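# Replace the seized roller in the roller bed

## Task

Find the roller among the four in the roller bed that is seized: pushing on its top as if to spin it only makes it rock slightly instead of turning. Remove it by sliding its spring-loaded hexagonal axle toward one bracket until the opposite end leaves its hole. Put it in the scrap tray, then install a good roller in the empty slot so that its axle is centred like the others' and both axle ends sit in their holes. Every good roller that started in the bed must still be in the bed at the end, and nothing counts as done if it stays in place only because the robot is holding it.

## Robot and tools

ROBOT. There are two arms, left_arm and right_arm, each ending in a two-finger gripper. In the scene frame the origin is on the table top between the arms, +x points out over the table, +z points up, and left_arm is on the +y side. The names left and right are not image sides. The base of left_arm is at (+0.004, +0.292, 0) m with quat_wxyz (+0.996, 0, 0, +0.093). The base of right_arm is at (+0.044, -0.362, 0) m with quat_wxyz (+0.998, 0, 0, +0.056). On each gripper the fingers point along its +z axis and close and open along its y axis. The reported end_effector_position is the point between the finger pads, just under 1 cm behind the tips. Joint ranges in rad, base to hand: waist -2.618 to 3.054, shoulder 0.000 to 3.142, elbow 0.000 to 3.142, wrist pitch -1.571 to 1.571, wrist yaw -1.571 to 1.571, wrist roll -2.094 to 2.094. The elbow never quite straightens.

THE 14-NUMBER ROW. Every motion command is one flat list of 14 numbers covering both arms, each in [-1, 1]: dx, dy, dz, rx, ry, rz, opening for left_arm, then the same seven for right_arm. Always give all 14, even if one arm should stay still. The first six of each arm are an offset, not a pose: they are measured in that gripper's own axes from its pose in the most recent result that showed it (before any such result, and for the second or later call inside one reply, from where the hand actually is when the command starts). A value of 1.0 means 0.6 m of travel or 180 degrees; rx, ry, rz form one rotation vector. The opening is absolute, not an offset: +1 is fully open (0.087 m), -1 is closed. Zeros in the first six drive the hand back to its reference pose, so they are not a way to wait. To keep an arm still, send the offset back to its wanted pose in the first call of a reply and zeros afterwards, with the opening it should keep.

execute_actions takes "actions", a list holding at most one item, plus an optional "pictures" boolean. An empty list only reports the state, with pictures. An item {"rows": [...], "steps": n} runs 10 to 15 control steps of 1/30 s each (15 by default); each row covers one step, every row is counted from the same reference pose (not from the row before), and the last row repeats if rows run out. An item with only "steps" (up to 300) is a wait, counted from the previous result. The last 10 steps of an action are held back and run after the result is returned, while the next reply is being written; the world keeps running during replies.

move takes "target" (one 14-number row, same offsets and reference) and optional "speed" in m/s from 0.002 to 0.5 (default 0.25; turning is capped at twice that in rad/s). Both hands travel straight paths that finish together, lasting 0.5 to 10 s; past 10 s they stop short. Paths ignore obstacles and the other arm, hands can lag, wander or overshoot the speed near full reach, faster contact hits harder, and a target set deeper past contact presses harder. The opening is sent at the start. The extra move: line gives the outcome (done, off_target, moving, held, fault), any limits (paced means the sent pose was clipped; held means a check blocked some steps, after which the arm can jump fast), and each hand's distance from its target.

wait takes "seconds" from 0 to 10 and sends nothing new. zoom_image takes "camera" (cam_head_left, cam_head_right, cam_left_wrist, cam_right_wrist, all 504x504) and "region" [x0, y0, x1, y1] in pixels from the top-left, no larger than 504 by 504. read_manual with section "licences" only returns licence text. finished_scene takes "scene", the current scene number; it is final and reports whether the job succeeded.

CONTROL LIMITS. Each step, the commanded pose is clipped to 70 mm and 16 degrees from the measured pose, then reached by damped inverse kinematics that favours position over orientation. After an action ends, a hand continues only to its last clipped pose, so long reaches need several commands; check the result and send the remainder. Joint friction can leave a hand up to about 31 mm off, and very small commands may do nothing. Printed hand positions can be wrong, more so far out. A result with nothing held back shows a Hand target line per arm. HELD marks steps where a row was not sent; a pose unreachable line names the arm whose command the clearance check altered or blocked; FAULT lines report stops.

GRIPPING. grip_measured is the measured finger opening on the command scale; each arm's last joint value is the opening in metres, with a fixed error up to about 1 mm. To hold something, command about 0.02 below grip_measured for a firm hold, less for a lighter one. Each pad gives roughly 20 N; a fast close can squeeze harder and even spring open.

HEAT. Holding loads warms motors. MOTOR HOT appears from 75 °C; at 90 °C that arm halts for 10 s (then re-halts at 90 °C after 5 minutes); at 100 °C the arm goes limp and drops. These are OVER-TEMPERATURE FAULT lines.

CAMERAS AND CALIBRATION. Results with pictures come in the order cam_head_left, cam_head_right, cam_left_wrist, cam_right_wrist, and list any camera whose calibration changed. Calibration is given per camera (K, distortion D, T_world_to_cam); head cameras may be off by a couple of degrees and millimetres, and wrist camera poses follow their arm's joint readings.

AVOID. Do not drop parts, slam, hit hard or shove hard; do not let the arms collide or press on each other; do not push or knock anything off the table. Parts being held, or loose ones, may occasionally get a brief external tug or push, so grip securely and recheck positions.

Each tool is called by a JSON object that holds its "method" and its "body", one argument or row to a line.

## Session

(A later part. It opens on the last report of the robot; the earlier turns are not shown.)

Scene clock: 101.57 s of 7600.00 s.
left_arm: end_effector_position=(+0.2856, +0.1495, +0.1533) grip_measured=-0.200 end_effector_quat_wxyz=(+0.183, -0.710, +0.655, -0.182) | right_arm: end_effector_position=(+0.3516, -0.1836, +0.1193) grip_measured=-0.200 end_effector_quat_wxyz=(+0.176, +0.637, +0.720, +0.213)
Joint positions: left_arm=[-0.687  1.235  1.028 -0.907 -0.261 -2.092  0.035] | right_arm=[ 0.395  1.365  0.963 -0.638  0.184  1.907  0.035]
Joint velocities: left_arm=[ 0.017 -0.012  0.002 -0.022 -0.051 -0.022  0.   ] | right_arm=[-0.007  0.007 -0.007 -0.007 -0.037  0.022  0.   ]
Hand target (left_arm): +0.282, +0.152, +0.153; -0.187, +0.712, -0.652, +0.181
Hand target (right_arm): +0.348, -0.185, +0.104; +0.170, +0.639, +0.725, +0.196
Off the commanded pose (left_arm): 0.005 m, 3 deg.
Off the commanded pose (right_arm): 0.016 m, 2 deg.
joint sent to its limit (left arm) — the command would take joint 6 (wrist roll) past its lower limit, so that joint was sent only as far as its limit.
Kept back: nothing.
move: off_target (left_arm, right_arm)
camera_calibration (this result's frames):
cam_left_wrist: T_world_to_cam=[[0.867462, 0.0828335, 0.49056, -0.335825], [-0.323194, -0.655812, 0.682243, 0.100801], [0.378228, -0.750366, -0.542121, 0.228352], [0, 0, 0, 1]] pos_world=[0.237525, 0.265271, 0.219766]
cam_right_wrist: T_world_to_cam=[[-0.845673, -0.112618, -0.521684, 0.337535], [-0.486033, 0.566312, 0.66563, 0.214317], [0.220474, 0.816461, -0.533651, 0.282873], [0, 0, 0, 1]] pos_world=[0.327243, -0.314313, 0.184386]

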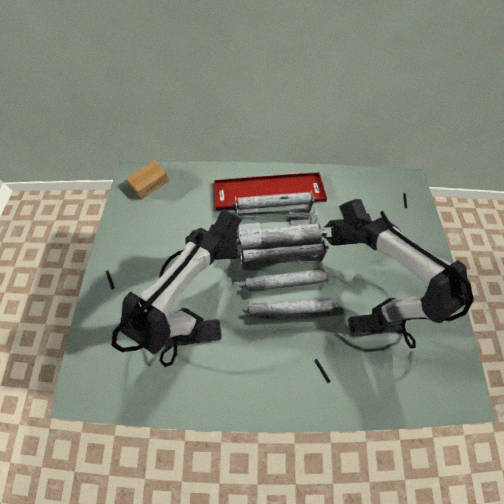

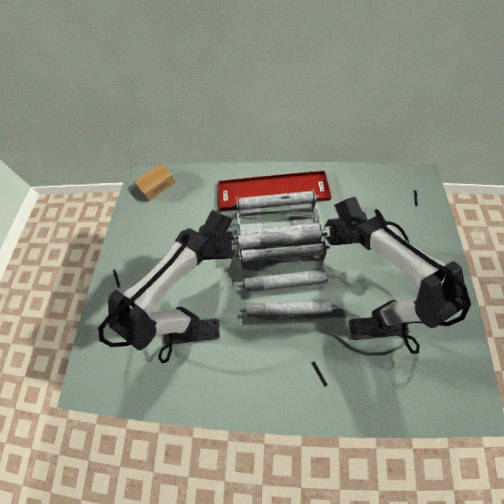

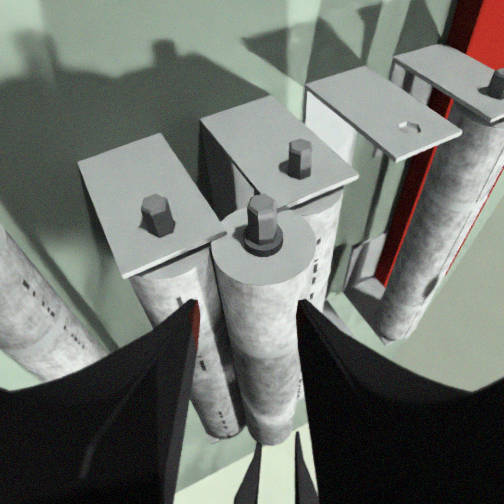

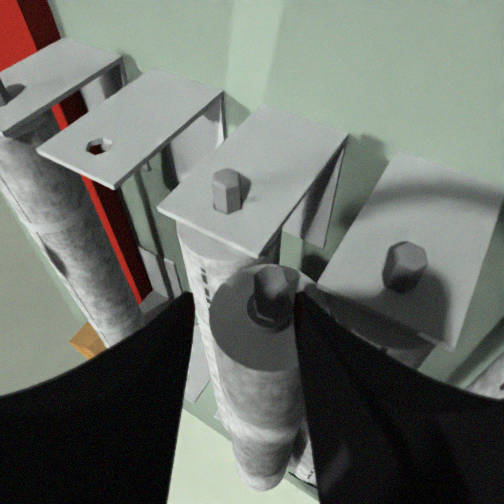

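{"method": "move", "body": {
  "target": [-0.005,-0.01,0.08,0,0,0,-0.2, 0,-0.03,0.037,0.01,0,0,-0.2],
  "speed": 0.08
}}

Scene clock: 103.23 s of 7600.00 s.
left_arm: end_effector_position=(+0.3136, +0.1523, +0.1226) grip_measured=-0.200 end_effector_quat_wxyz=(+0.186, -0.711, +0.651, -0.188) | right_arm: end_effector_position=(+0.3524, -0.1823, +0.1097) grip_measured=-0.200 end_effector_quat_wxyz=(+0.176, +0.637, +0.717, +0.221)
Joint positions: left_arm=[-0.625  1.319  0.955 -0.721 -0.237 -2.039  0.035] | right_arm=[ 0.395  1.365  0.914 -0.572  0.18   1.909  0.035]
Joint velocities: left_arm=[ 0.007  0.012 -0.012 -0.007  0.125  0.037 -0.   ] | right_arm=[ 0.012  0.002  0.017 -0.022 -0.022  0.051 -0.001]
Hand target (left_arm): +0.314, +0.153, +0.114; -0.183, +0.710, -0.655, +0.181
Hand target (right_arm): +0.347, -0.183, +0.092; +0.165, +0.640, +0.723, +0.201
Off the commanded pose (left_arm): 0.008 m, 1 deg.
Off the commanded pose (right_arm): 0.019 m, 3 deg.
Kept back: nothing.
move: off_target (right_arm)
camera_calibration (this result's frames):
cam_left_wrist: T_world_to_cam=[[0.859495, 0.0902205, 0.503119, -0.345507], [-0.329611, -0.654482, 0.680449, 0.134625], [0.390672, -0.750676, -0.532786, 0.198182], [0, 0, 0, 1]] pos_world=[0.263911, 0.268052, 0.187814]
cam_right_wrist: T_world_to_cam=[[-0.838712, -0.106471, -0.534066, 0.33342], [-0.495046, 0.557712, 0.666248, 0.221917], [0.226919, 0.823178, -0.520468, 0.274005], [0, 0, 0, 1]] pos_world=[0.327326, -0.313821, 0.172827]

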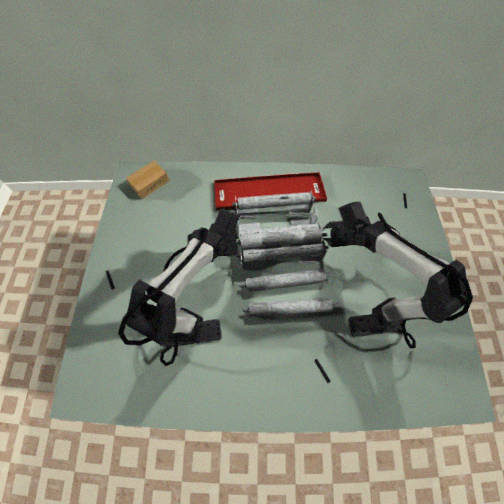

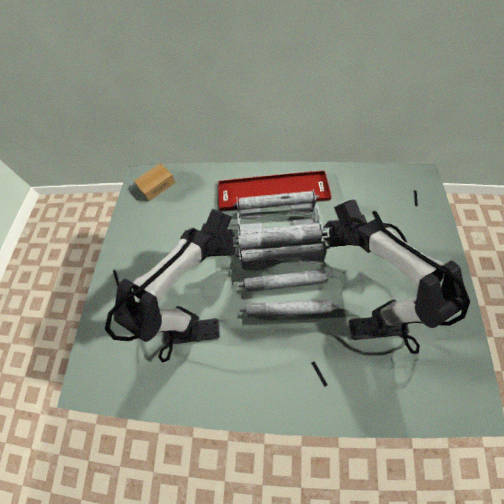

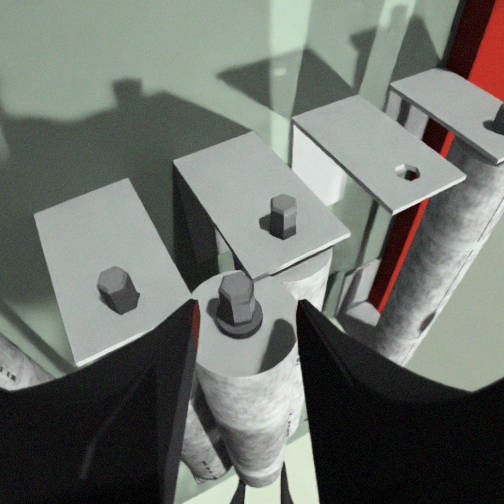

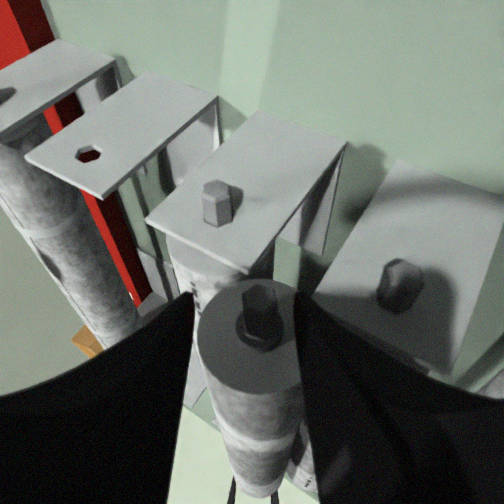

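{"method": "move", "body": {
  "target": [0.01,0.017,0.03,0,0,0,-0.55, 0.005,-0.02,0.02,0,0,0,-0.55],
  "speed": 0.05
}}

Scene clock: 104.43 s of 7600.00 s.
left_arm: end_effector_position=(+0.3143, +0.1463, +0.1141) grip_measured=-0.550 end_effector_quat_wxyz=(+0.186, -0.709, +0.650, -0.200) | right_arm: end_effector_position=(+0.3536, -0.1793, +0.1038) grip_measured=-0.550 end_effector_quat_wxyz=(+0.178, +0.637, +0.713, +0.232)
Joint positions: left_arm=[-0.64   1.319  0.908 -0.654 -0.237 -2.051  0.02 ] | right_arm=[ 0.403  1.365  0.876 -0.514  0.182  1.921  0.02 ]
Joint velocities: left_arm=[-0.027 -0.002 -0.002 -0.007 -0.022 -0.095  0.001] | right_arm=[ 0.002  0.002  0.012 -0.022 -0.022  0.037 -0.   ]
Hand target (left_arm): +0.314, +0.146, +0.102; -0.186, +0.711, -0.651, +0.188
Hand target (right_arm): +0.349, -0.179, +0.094; +0.177, +0.637, +0.717, +0.221
Off the commanded pose (left_arm): 0.012 m, 1 deg.
Off the commanded pose (right_arm): 0.012 m, 1 deg.
Kept back: nothing.
move: off_target (left_arm, right_arm)
camera_calibration (this result's frames):
cam_left_wrist: T_world_to_cam=[[0.850294, 0.0939571, 0.517853, -0.340661], [-0.345767, -0.642083, 0.684233, 0.139572], [0.396793, -0.760856, -0.513473, 0.186294], [0, 0, 0, 1]] pos_world=[0.264002, 0.263367, 0.17657]
cam_right_wrist: T_world_to_cam=[[-0.829491, -0.0956358, -0.550271, 0.331881], [-0.50495, 0.549452, 0.665679, 0.226803], [0.238685, 0.830034, -0.504057, 0.263546], [0, 0, 0, 1]] pos_world=[0.326912, -0.31163, 0.164488]

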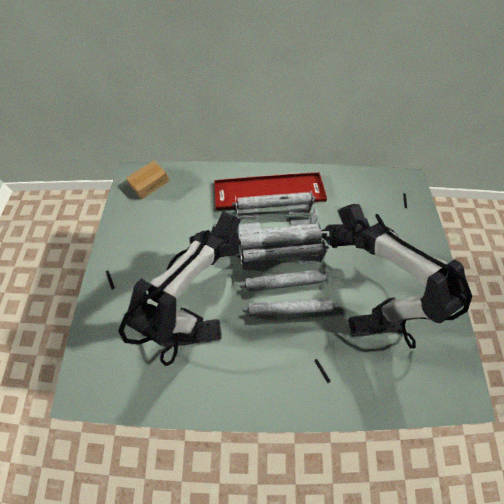

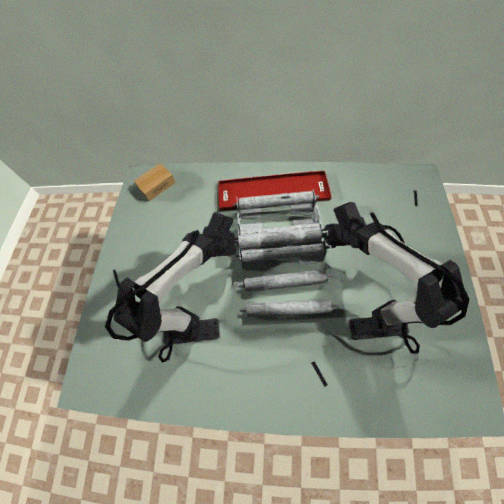

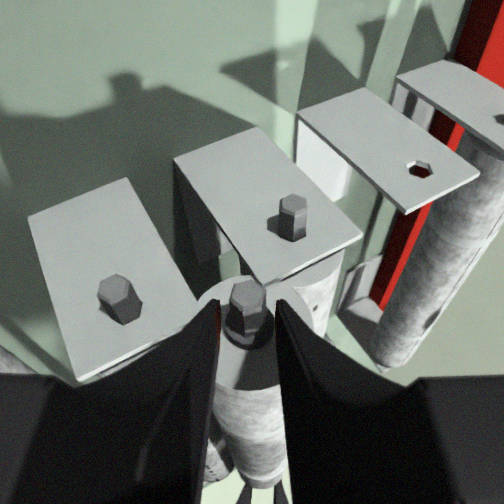

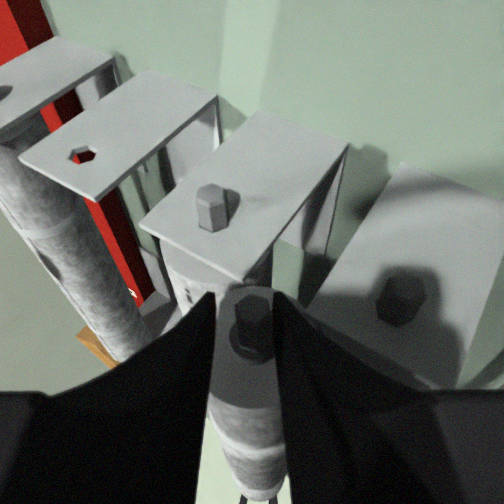

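Left a bit deeper, then close both.

{"method": "move", "body": {
  "target": [0,0.01,0.03,0,0,0,-0.55, 0,0,0,0,0,0,-0.55],
  "speed": 0.05
}}

{"method": "move", "body": {
  "target": [0,0,0,0,0,0,-0.85, 0,0,0,0,0,0,-0.85]
}}

Scene clock: 105.43 s of 7600.00 s.
left_arm: end_effector_position=(+0.3169, +0.1454, +0.1082) grip_measured=-0.550 end_effector_quat_wxyz=(+0.190, -0.708, +0.647, -0.210) | right_arm: end_effector_position=(+0.3538, -0.1792, +0.1040) grip_measured=-0.550 end_effector_quat_wxyz=(+0.179, +0.637, +0.713, +0.232)
Joint positions: left_arm=[-0.64   1.319  0.872 -0.597 -0.238 -2.052  0.02 ] | right_arm=[ 0.403  1.365  0.876 -0.513  0.182  1.921  0.02 ]
Joint velocities: left_arm=[ 0.007 -0.002  0.012 -0.051 -0.022 -0.081 -0.   ] | right_arm=[ 0.007  0.002 -0.007 -0.007 -0.007 -0.007 -0.   ]
Hand target (left_arm): +0.318, +0.146, +0.096; -0.186, +0.709, -0.650, +0.200
Hand target (right_arm): +0.354, -0.179, +0.104; +0.178, +0.637, +0.713, +0.232
Off the commanded pose (left_arm): 0.013 m, 1 deg.
Off the commanded pose (right_arm): 0.000 m, 0 deg.
Kept back: nothing.
move: off_target (left_arm)
camera_calibration (this result's frames):
cam_left_wrist: T_world_to_cam=[[0.840157, 0.0990985, 0.533213, -0.338823], [-0.358128, -0.636958, 0.682663, 0.147263], [0.407285, -0.764502, -0.499655, 0.177264], [0, 0, 0, 1]] pos_world=[0.265207, 0.262896, 0.168705]
cam_right_wrist: T_world_to_cam=[[-0.828875, -0.0953086, -0.551255, 0.332121], [-0.505605, 0.549366, 0.665252, 0.227042], [0.239437, 0.830128, -0.503544, 0.263223], [0, 0, 0, 1]] pos_world=[0.327055, -0.311584, 0.164588]

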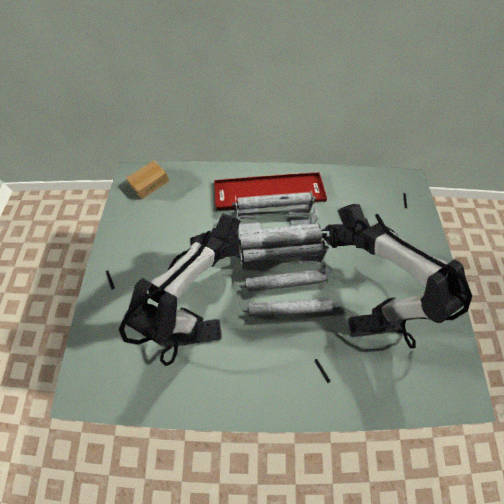

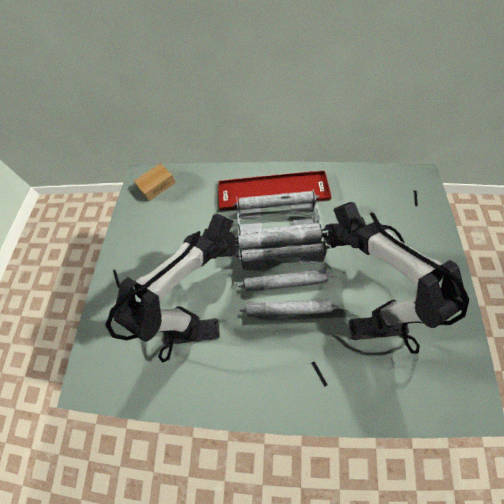

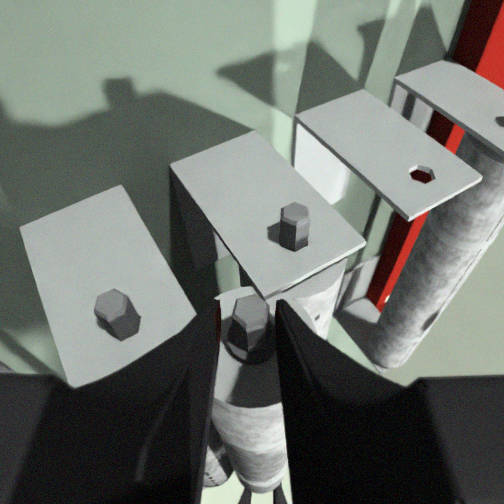

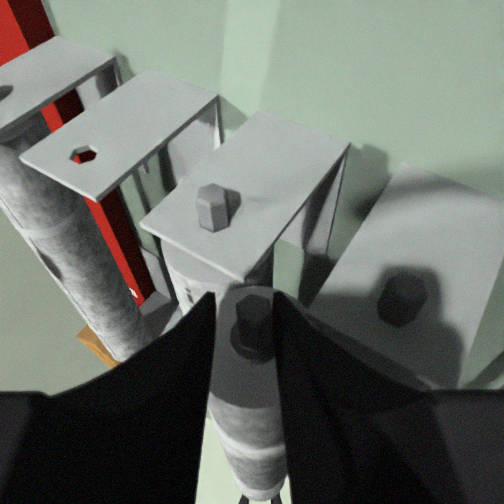

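Scene clock: 105.93 s of 7600.00 s.
left_arm: end_effector_position=(+0.3178, +0.1463, +0.1085) grip_measured=-0.751 end_effector_quat_wxyz=(+0.192, -0.711, +0.644, -0.210) | right_arm: end_effector_position=(+0.3513, -0.1795, +0.1023) grip_measured=-0.765 end_effector_quat_wxyz=(+0.175, +0.636, +0.716, +0.228)
Joint positions: left_arm=[-0.639  1.319  0.872 -0.596 -0.243 -2.057  0.011] | right_arm=[ 0.403  1.365  0.876 -0.523  0.177  1.917  0.01 ]
Joint velocities: left_arm=[-0.022 -0.012 -0.037 -0.007 -0.007 -0.007 -0.   ] | right_arm=[-0.012  0.002 -0.012 -0.007  0.022 -0.022 -0.   ]
Hand target (left_arm): +0.317, +0.145, +0.108; -0.190, +0.708, -0.647, +0.210
Hand target (right_arm): +0.354, -0.179, +0.104; +0.178, +0.637, +0.713, +0.232
Off the commanded pose (left_arm): 0.001 m, 0 deg.
Off the commanded pose (right_arm): 0.003 m, 1 deg.
Kept back: nothing.
move: done
camera_calibration (this result's frames):
cam_left_wrist: T_world_to_cam=[[0.837725, 0.105442, 0.535817, -0.340323], [-0.355428, -0.639639, 0.681567, 0.147551], [0.414594, -0.76141, -0.498364, 0.174811], [0, 0, 0, 1]] pos_world=[0.265065, 0.263366, 0.168905]
cam_right_wrist: T_world_to_cam=[[-0.834411, -0.101815, -0.541657, 0.328896], [-0.501294, 0.548636, 0.669106, 0.224955], [0.229048, 0.829838, -0.508827, 0.267379], [0, 0, 0, 1]] pos_world=[0.32596, -0.311813, 0.16368]

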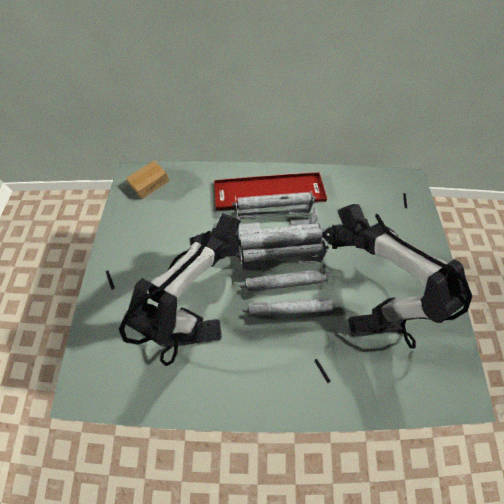

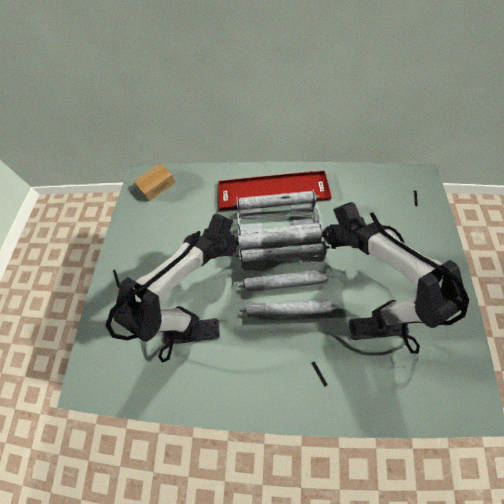

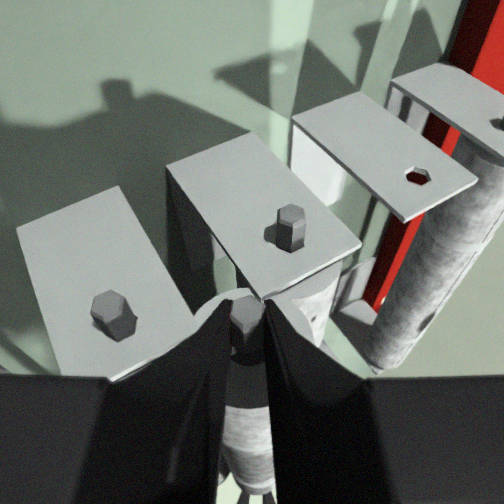

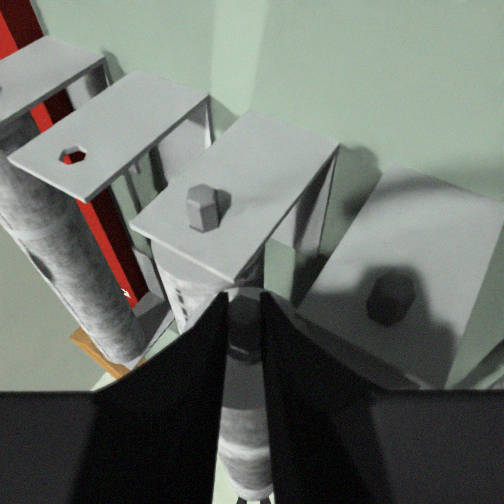

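{"method": "move", "body": {
  "target": [0.01,-0.109,-0.168,0,0,0,-0.85, 0.008,0.11,-0.167,0,0,0,-0.85],
  "speed": 0.12
}}

{"method": "move", "body": {
  "target": [-0.008,-0.45,0.2,0.15,0,0,-0.85, -0.011,0.45,0.2,-0.15,0,0,-0.85],
  "speed": 0.15
}}

Scene clock: 109.00 s of 7600.00 s.
left_arm: end_effector_position=(+0.3073, +0.1470, +0.2121) grip_measured=-0.751 end_effector_quat_wxyz=(+0.174, -0.713, +0.652, -0.189) | right_arm: end_effector_position=(+0.3397, -0.1810, +0.2042) grip_measured=-0.765 end_effector_quat_wxyz=(+0.154, +0.637, +0.728, +0.203)
Joint positions: left_arm=[-0.639  1.332  1.326 -1.091 -0.22  -2.06   0.011] | right_arm=[ 0.403  1.365  1.319 -1.03   0.153  1.914  0.01 ]
Joint velocities: left_arm=[-0.002 -0.007  0.007  0.007 -0.037 -0.066  0.001] | right_arm=[-0.012 -0.002 -0.017 -0.022  0.037  0.037  0.   ]
Hand target (left_arm): +0.318, +0.148, +0.229; -0.192, +0.711, -0.643, +0.210
Hand target (right_arm): +0.350, -0.182, +0.223; +0.175, +0.636, +0.716, +0.228
Off the commanded pose (left_arm): 0.020 m, 3 deg.
Off the commanded pose (right_arm): 0.022 m, 4 deg.
Kept back: nothing.
move: off_target (left_arm, right_arm)
camera_calibration (this result's frames):
cam_left_wrist: T_world_to_cam=[[0.868092, 0.0957264, 0.487086, -0.384617], [-0.321088, -0.640041, 0.698033, 0.0597086], [0.378575, -0.762354, -0.524878, 0.248138], [0, 0, 0, 1]] pos_world=[0.259116, 0.264203, 0.275905]
cam_right_wrist: T_world_to_cam=[[-0.866468, -0.122055, -0.484083, 0.369745], [-0.464641, 0.55182, 0.692535, 0.135194], [0.182599, 0.824984, -0.534845, 0.343343], [0, 0, 0, 1]] pos_world=[0.320495, -0.312726, 0.268996]

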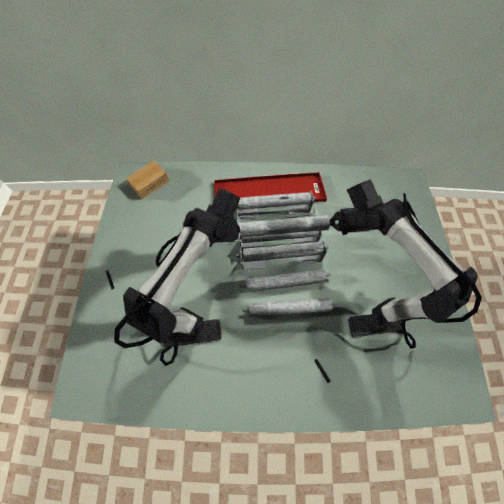

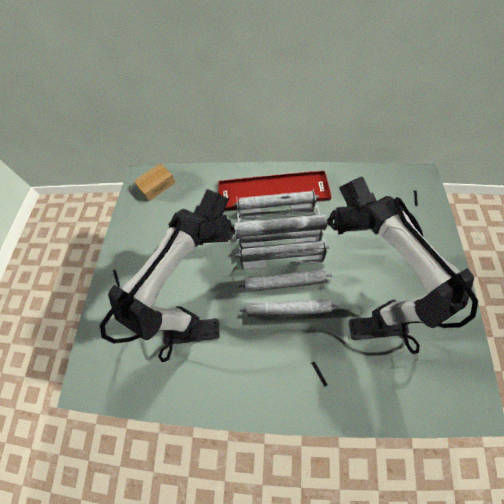

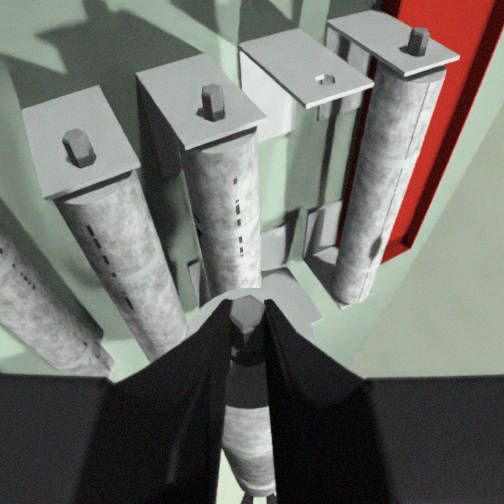

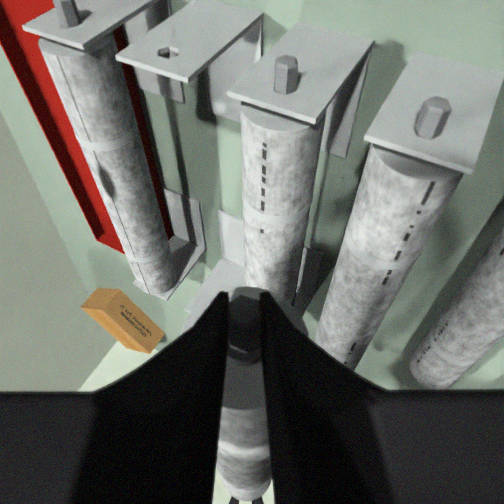

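Scene clock: 111.63 s of 7600.00 s.
left_arm: end_effector_position=(+0.5779, +0.1747, +0.1950) grip_measured=-0.751 end_effector_quat_wxyz=(-0.297, +0.677, -0.610, +0.285) | right_arm: end_effector_position=(+0.6105, -0.1532, +0.1978) grip_measured=-0.765 end_effector_quat_wxyz=(+0.273, +0.598, +0.686, +0.312)
Joint positions: left_arm=[-0.378  2.043  1.848 -0.545 -0.198 -1.779  0.011] | right_arm=[ 0.215  2.125  1.981 -0.582  0.146  1.697  0.01 ]
Joint velocities: left_arm=[ 0.007 -0.022 -0.017 -0.007  0.022 -0.037  0.   ] | right_arm=[-0.007 -0.002  0.002 -0.037 -0.007 -0.007  0.   ]
Hand target (left_arm): +0.595, +0.173, +0.238; -0.334, +0.656, -0.589, +0.334
Hand target (right_arm): +0.628, -0.150, +0.237; +0.300, +0.585, +0.659, +0.365
Off the commanded pose (left_arm): 0.051 m, 8 deg.
Off the commanded pose (right_arm): 0.041 m, 8 deg.
Kept back: nothing.
move: off_target (left_arm, right_arm)
camera_calibration (this result's frames):
cam_left_wrist: T_world_to_cam=[[0.661907, 0.0864465, 0.744584, -0.543354], [-0.50668, -0.680435, 0.529418, 0.323468], [0.552408, -0.727692, -0.406584, 0.0282084], [0, 0, 0, 1]] pos_world=[0.507962, 0.287597, 0.244792]
cam_right_wrist: T_world_to_cam=[[-0.655771, -0.105236, -0.747589, 0.530725], [-0.664033, 0.551541, 0.504839, 0.408882], [0.359199, 0.827483, -0.431566, 0.13971], [0, 0, 0, 1]] pos_world=[0.569362, -0.285272, 0.250639]

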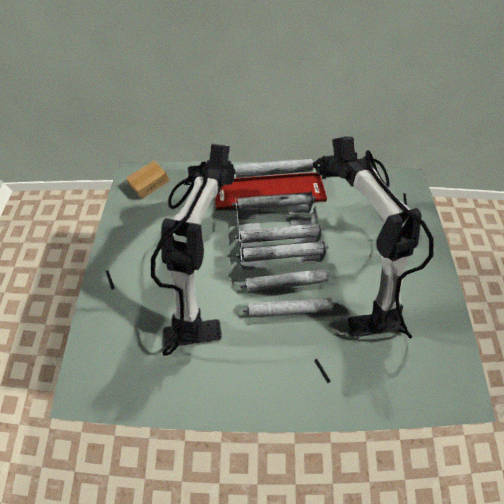

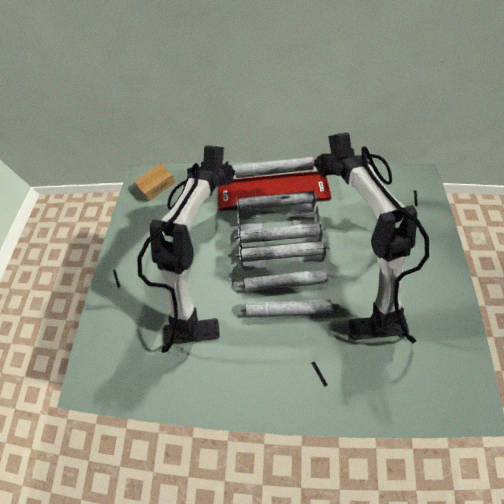

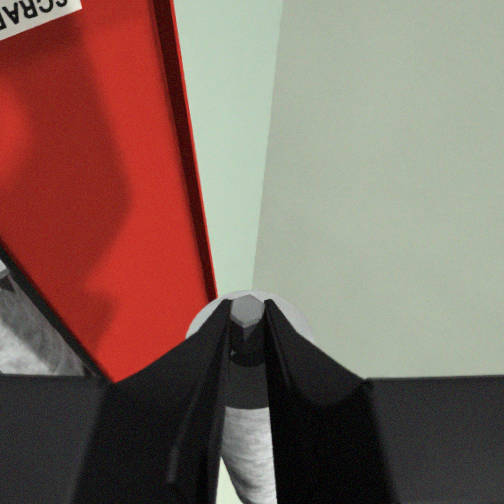

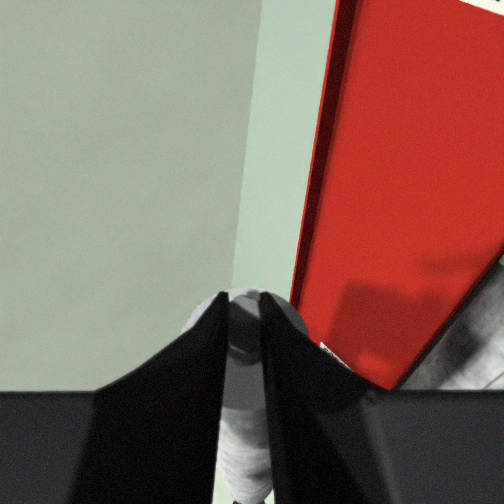

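{"method": "move", "body": {
  "target": [-0.005,0.008,0.142,0.04,0.15,0,-0.85, -0.002,-0.008,0.142,-0.04,0.15,0,-0.85],
  "speed": 0.1
}}

Scene clock: 115.87 s of 7600.00 s.
left_arm: end_effector_position=(+0.6200, +0.1832, +0.0896) grip_measured=-0.752 end_effector_quat_wxyz=(+0.158, -0.617, +0.650, -0.414) | right_arm: end_effector_position=(+0.6508, -0.1419, +0.1019) grip_measured=-0.768 end_effector_quat_wxyz=(+0.118, +0.513, +0.732, +0.434)
Joint positions: left_arm=[-0.205  2.324  1.781 -0.156  0.336 -1.696  0.011] | right_arm=[ 0.068  2.432  2.024 -0.297 -0.406  1.593  0.01 ]
Joint velocities: left_arm=[ 0.002 -0.012 -0.017 -0.037  0.007  0.037 -0.   ] | right_arm=[-0.017 -0.002  0.002  0.022  0.007 -0.066  0.   ]
Hand target (left_arm): +0.635, +0.181, +0.134; -0.187, +0.573, -0.646, +0.468
Hand target (right_arm): +0.668, -0.145, +0.140; +0.143, +0.490, +0.711, +0.484
Off the commanded pose (left_arm): 0.049 m, 9 deg.
Off the commanded pose (right_arm): 0.042 m, 7 deg.
Kept back: nothing.
move: off_target (left_arm, right_arm)
camera_calibration (this result's frames):
cam_left_wrist: T_world_to_cam=[[0.678941, 0.109611, 0.725965, -0.506584], [-0.662522, -0.334643, 0.670134, 0.427052], [0.316393, -0.935949, -0.154583, 0.130201], [0, 0, 0, 1]] pos_world=[0.585678, 0.320298, 0.101707]
cam_right_wrist: T_world_to_cam=[[-0.647487, -0.115289, -0.753305, 0.480412], [-0.761246, 0.143983, 0.632276, 0.470357], [0.0355682, 0.982841, -0.18099, 0.28153], [0, 0, 0, 1]] pos_world=[0.659104, -0.289036, 0.115456]

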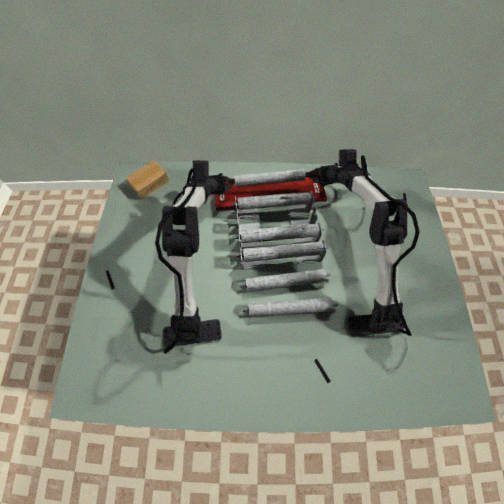

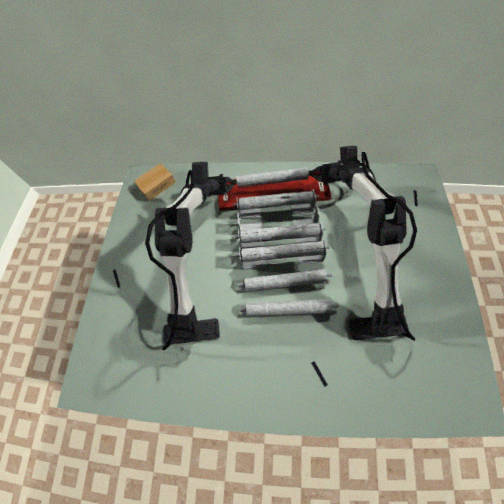

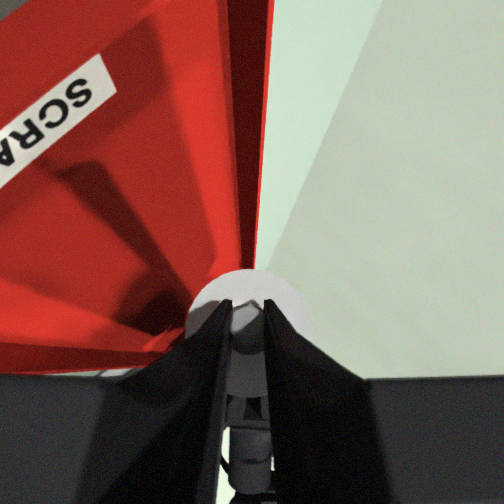

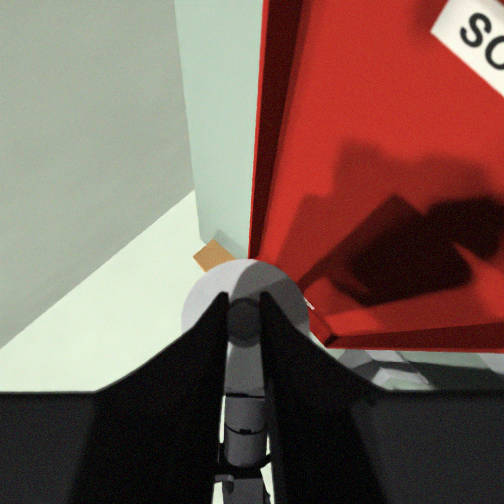

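{"method": "execute_actions", "body": {
  "actions": [
    {"rows":[[0.016,-0.065,-0.023,0.04,-0.004,0.02,-0.85,0.003,0.06,-0.015,-0.035,-0.004,-0.018,-0.85],[0.014,-0.06,-0.018,0.04,-0.008,0.02,-0.85,0.001,0.054,-0.01,-0.035,-0.008,-0.018,-0.85],[0.011,-0.054,-0.014,0.04,-0.012,0.02,-0.85,-0.002,0.048,-0.006,-0.035,-0.012,-0.018,-0.85],[0.009,-0.049,-0.01,0.04,-0.016,0.02,-0.85,-0.004,0.041,-0.001,-0.035,-0.016,-0.018,-0.85],[0.007,-0.044,-0.005,0.04,-0.02,0.02,-0.85,-0.006,0.035,0.004,-0.035,-0.02,-0.018,-0.85],[0.005,-0.039,-0.001,0.04,-0.024,0.02,-0.85,-0.008,0.029,0.009,-0.035,-0.024,-0.018,-0.85],[0.003,-0.034,0.003,0.04,-0.028,0.02,-0.85,-0.01,0.023,0.014,-0.035,-0.028,-0.018,-0.85],[0,-0.028,0.008,0.04,-0.032,0.02,-0.85,-0.013,0.017,0.018,-0.035,-0.032,-0.018,-0.85],[-0.002,-0.023,0.012,0.04,-0.036,0.02,-0.85,-0.015,0.011,0.023,-0.035,-0.036,-0.018,-0.85],[-0.004,-0.018,0.016,0.04,-0.04,0.02,-0.85,-0.017,0.005,0.028,-0.035,-0.04,-0.018,-0.85],[-0.006,-0.013,0.021,0.04,-0.044,0.02,-0.85,-0.019,-0.001,0.033,-0.035,-0.044,-0.018,-0.85],[-0.008,-0.008,0.025,0.04,-0.048,0.02,-0.85,-0.021,-0.008,0.038,-0.035,-0.048,-0.018,-0.85],[-0.01,-0.004,0.029,0.04,-0.052,0.02,-0.85,-0.023,-0.013,0.042,-0.035,-0.052,-0.018,-0.85],[-0.012,0,0.032,0.04,-0.056,0.02,-0.85,-0.025,-0.017,0.045,-0.035,-0.056,-0.018,-0.85],[-0.013,0.003,0.034,0.04,-0.06,0.02,-0.85,-0.026,-0.02,0.048,-0.035,-0.06,-0.018,-0.85]],"steps":15}
  ]
}}

{"method": "wait", "body": {
  "seconds": 0.4
}}

Scene clock: 117.33 s of 7600.00 s.
left_arm: end_effector_position=(+0.6212, +0.1827, +0.0825) grip_measured=-0.752 end_effector_quat_wxyz=(+0.173, -0.621, +0.648, -0.405) | right_arm: end_effector_position=(+0.6529, -0.1427, +0.0965) grip_measured=-0.768 end_effector_quat_wxyz=(+0.134, +0.511, +0.734, +0.427)
Joint positions: left_arm=[-0.217  2.324  1.759 -0.129  0.29  -1.696  0.011] | right_arm=[ 0.074  2.432  2.009 -0.277 -0.372  1.578  0.01 ]
Joint velocities: left_arm=[-0.115  0.007 -0.242  0.256 -0.271  0.037  0.   ] | right_arm=[ 0.037  0.017 -0.261  0.33   0.286 -0.051  0.   ]
Steps of this call (steps 1 to 39: nothing new was sent; steps 40 to 44: the first 5 steps of this action). Readings (end_effector_position):
40: left_arm (+0.6204, +0.1836, +0.0894) | right_arm (+0.6510, -0.1421, +0.1017)
41: left_arm (+0.6209, +0.1838, +0.0884) | right_arm (+0.6513, -0.1421, +0.1014)
43: left_arm (+0.6214, +0.1832, +0.0850) | right_arm (+0.6525, -0.1424, +0.0990)
44: the state above

Scene clock: 118.07 s of 7600.00 s.
left_arm: end_effector_position=(+0.6148, +0.1822, +0.0437) grip_measured=-0.755 end_effector_quat_wxyz=(+0.223, -0.643, +0.641, -0.355) | right_arm: end_effector_position=(+0.6490, -0.1445, +0.0450) grip_measured=-0.769 end_effector_quat_wxyz=(+0.181, +0.540, +0.727, +0.383)
Joint positions: left_arm=[-0.267  2.324  1.643 -0.029  0.108 -1.705  0.011] | right_arm=[ 0.115  2.432  1.845 -0.126 -0.2    1.598  0.01 ]
Joint velocities: left_arm=[ 0.002 -0.012 -0.007  0.066  0.007  0.007 -0.   ] | right_arm=[-0.007 -0.002  0.007 -0.022  0.066 -0.022  0.   ]
Hand target (left_arm): +0.631, +0.183, +0.077; -0.263, +0.624, -0.624, +0.389
Hand target (right_arm): +0.664, -0.142, +0.074; +0.219, +0.525, +0.710, +0.416
Off the commanded pose (left_arm): 0.036 m, 7 deg.
Off the commanded pose (right_arm): 0.033 m, 7 deg.
Kept back: nothing.
Steps of this call (steps 1 to 10: the last 10 steps of your previous action; steps 11 to 22: nothing new was sent). Readings (end_effector_position):
1: left_arm (+0.6210, +0.1824, +0.0797) | right_arm (+0.6526, -0.1431, +0.0927)
2: left_arm (+0.6205, +0.1822, +0.0765) | right_arm (+0.6518, -0.1433, +0.0879)
4: left_arm (+0.6182, +0.1817, +0.0681) | right_arm (+0.6498, -0.1440, +0.0772)
8: left_arm (+0.6125, +0.1812, +0.0505) | right_arm (+0.6457, -0.1445, +0.0562)
22: the state above
camera_calibration (this result's frames):
cam_left_wrist: T_world_to_cam=[[0.671705, 0.0851768, 0.735906, -0.461175], [-0.609597, -0.500912, 0.614393, 0.454164], [0.420956, -0.861297, -0.284541, 0.0516586], [0, 0, 0, 1]] pos_world=[0.564884, 0.311271, 0.075045]
cam_right_wrist: T_world_to_cam=[[-0.648654, -0.139509, -0.748188, 0.433088], [-0.746411, 0.308711, 0.58955, 0.521424], [0.148727, 0.940869, -0.304377, 0.199963], [0, 0, 0, 1]] pos_world=[0.64038, -0.288688, 0.0774899]

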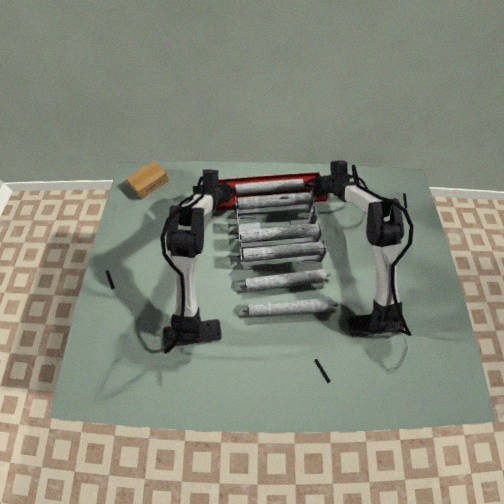

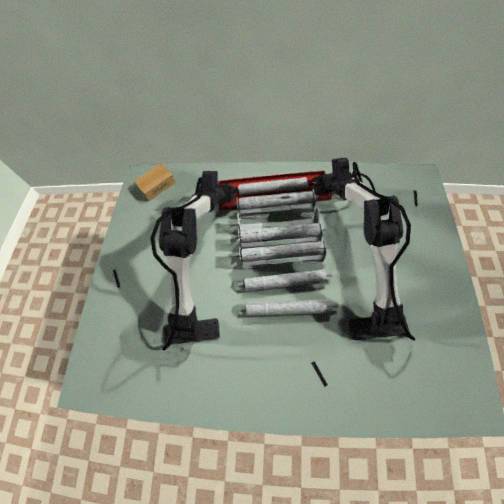

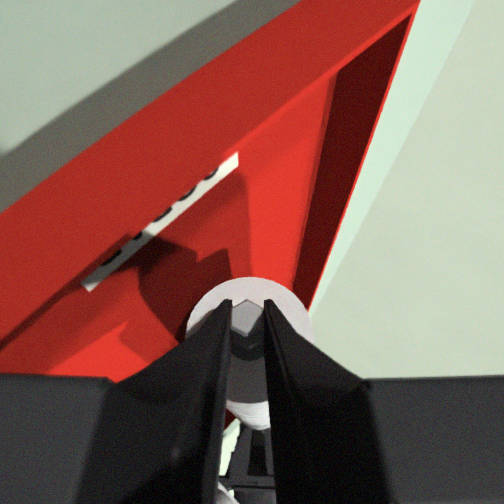

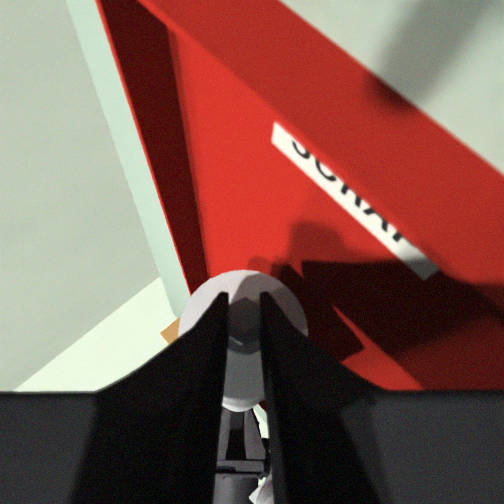

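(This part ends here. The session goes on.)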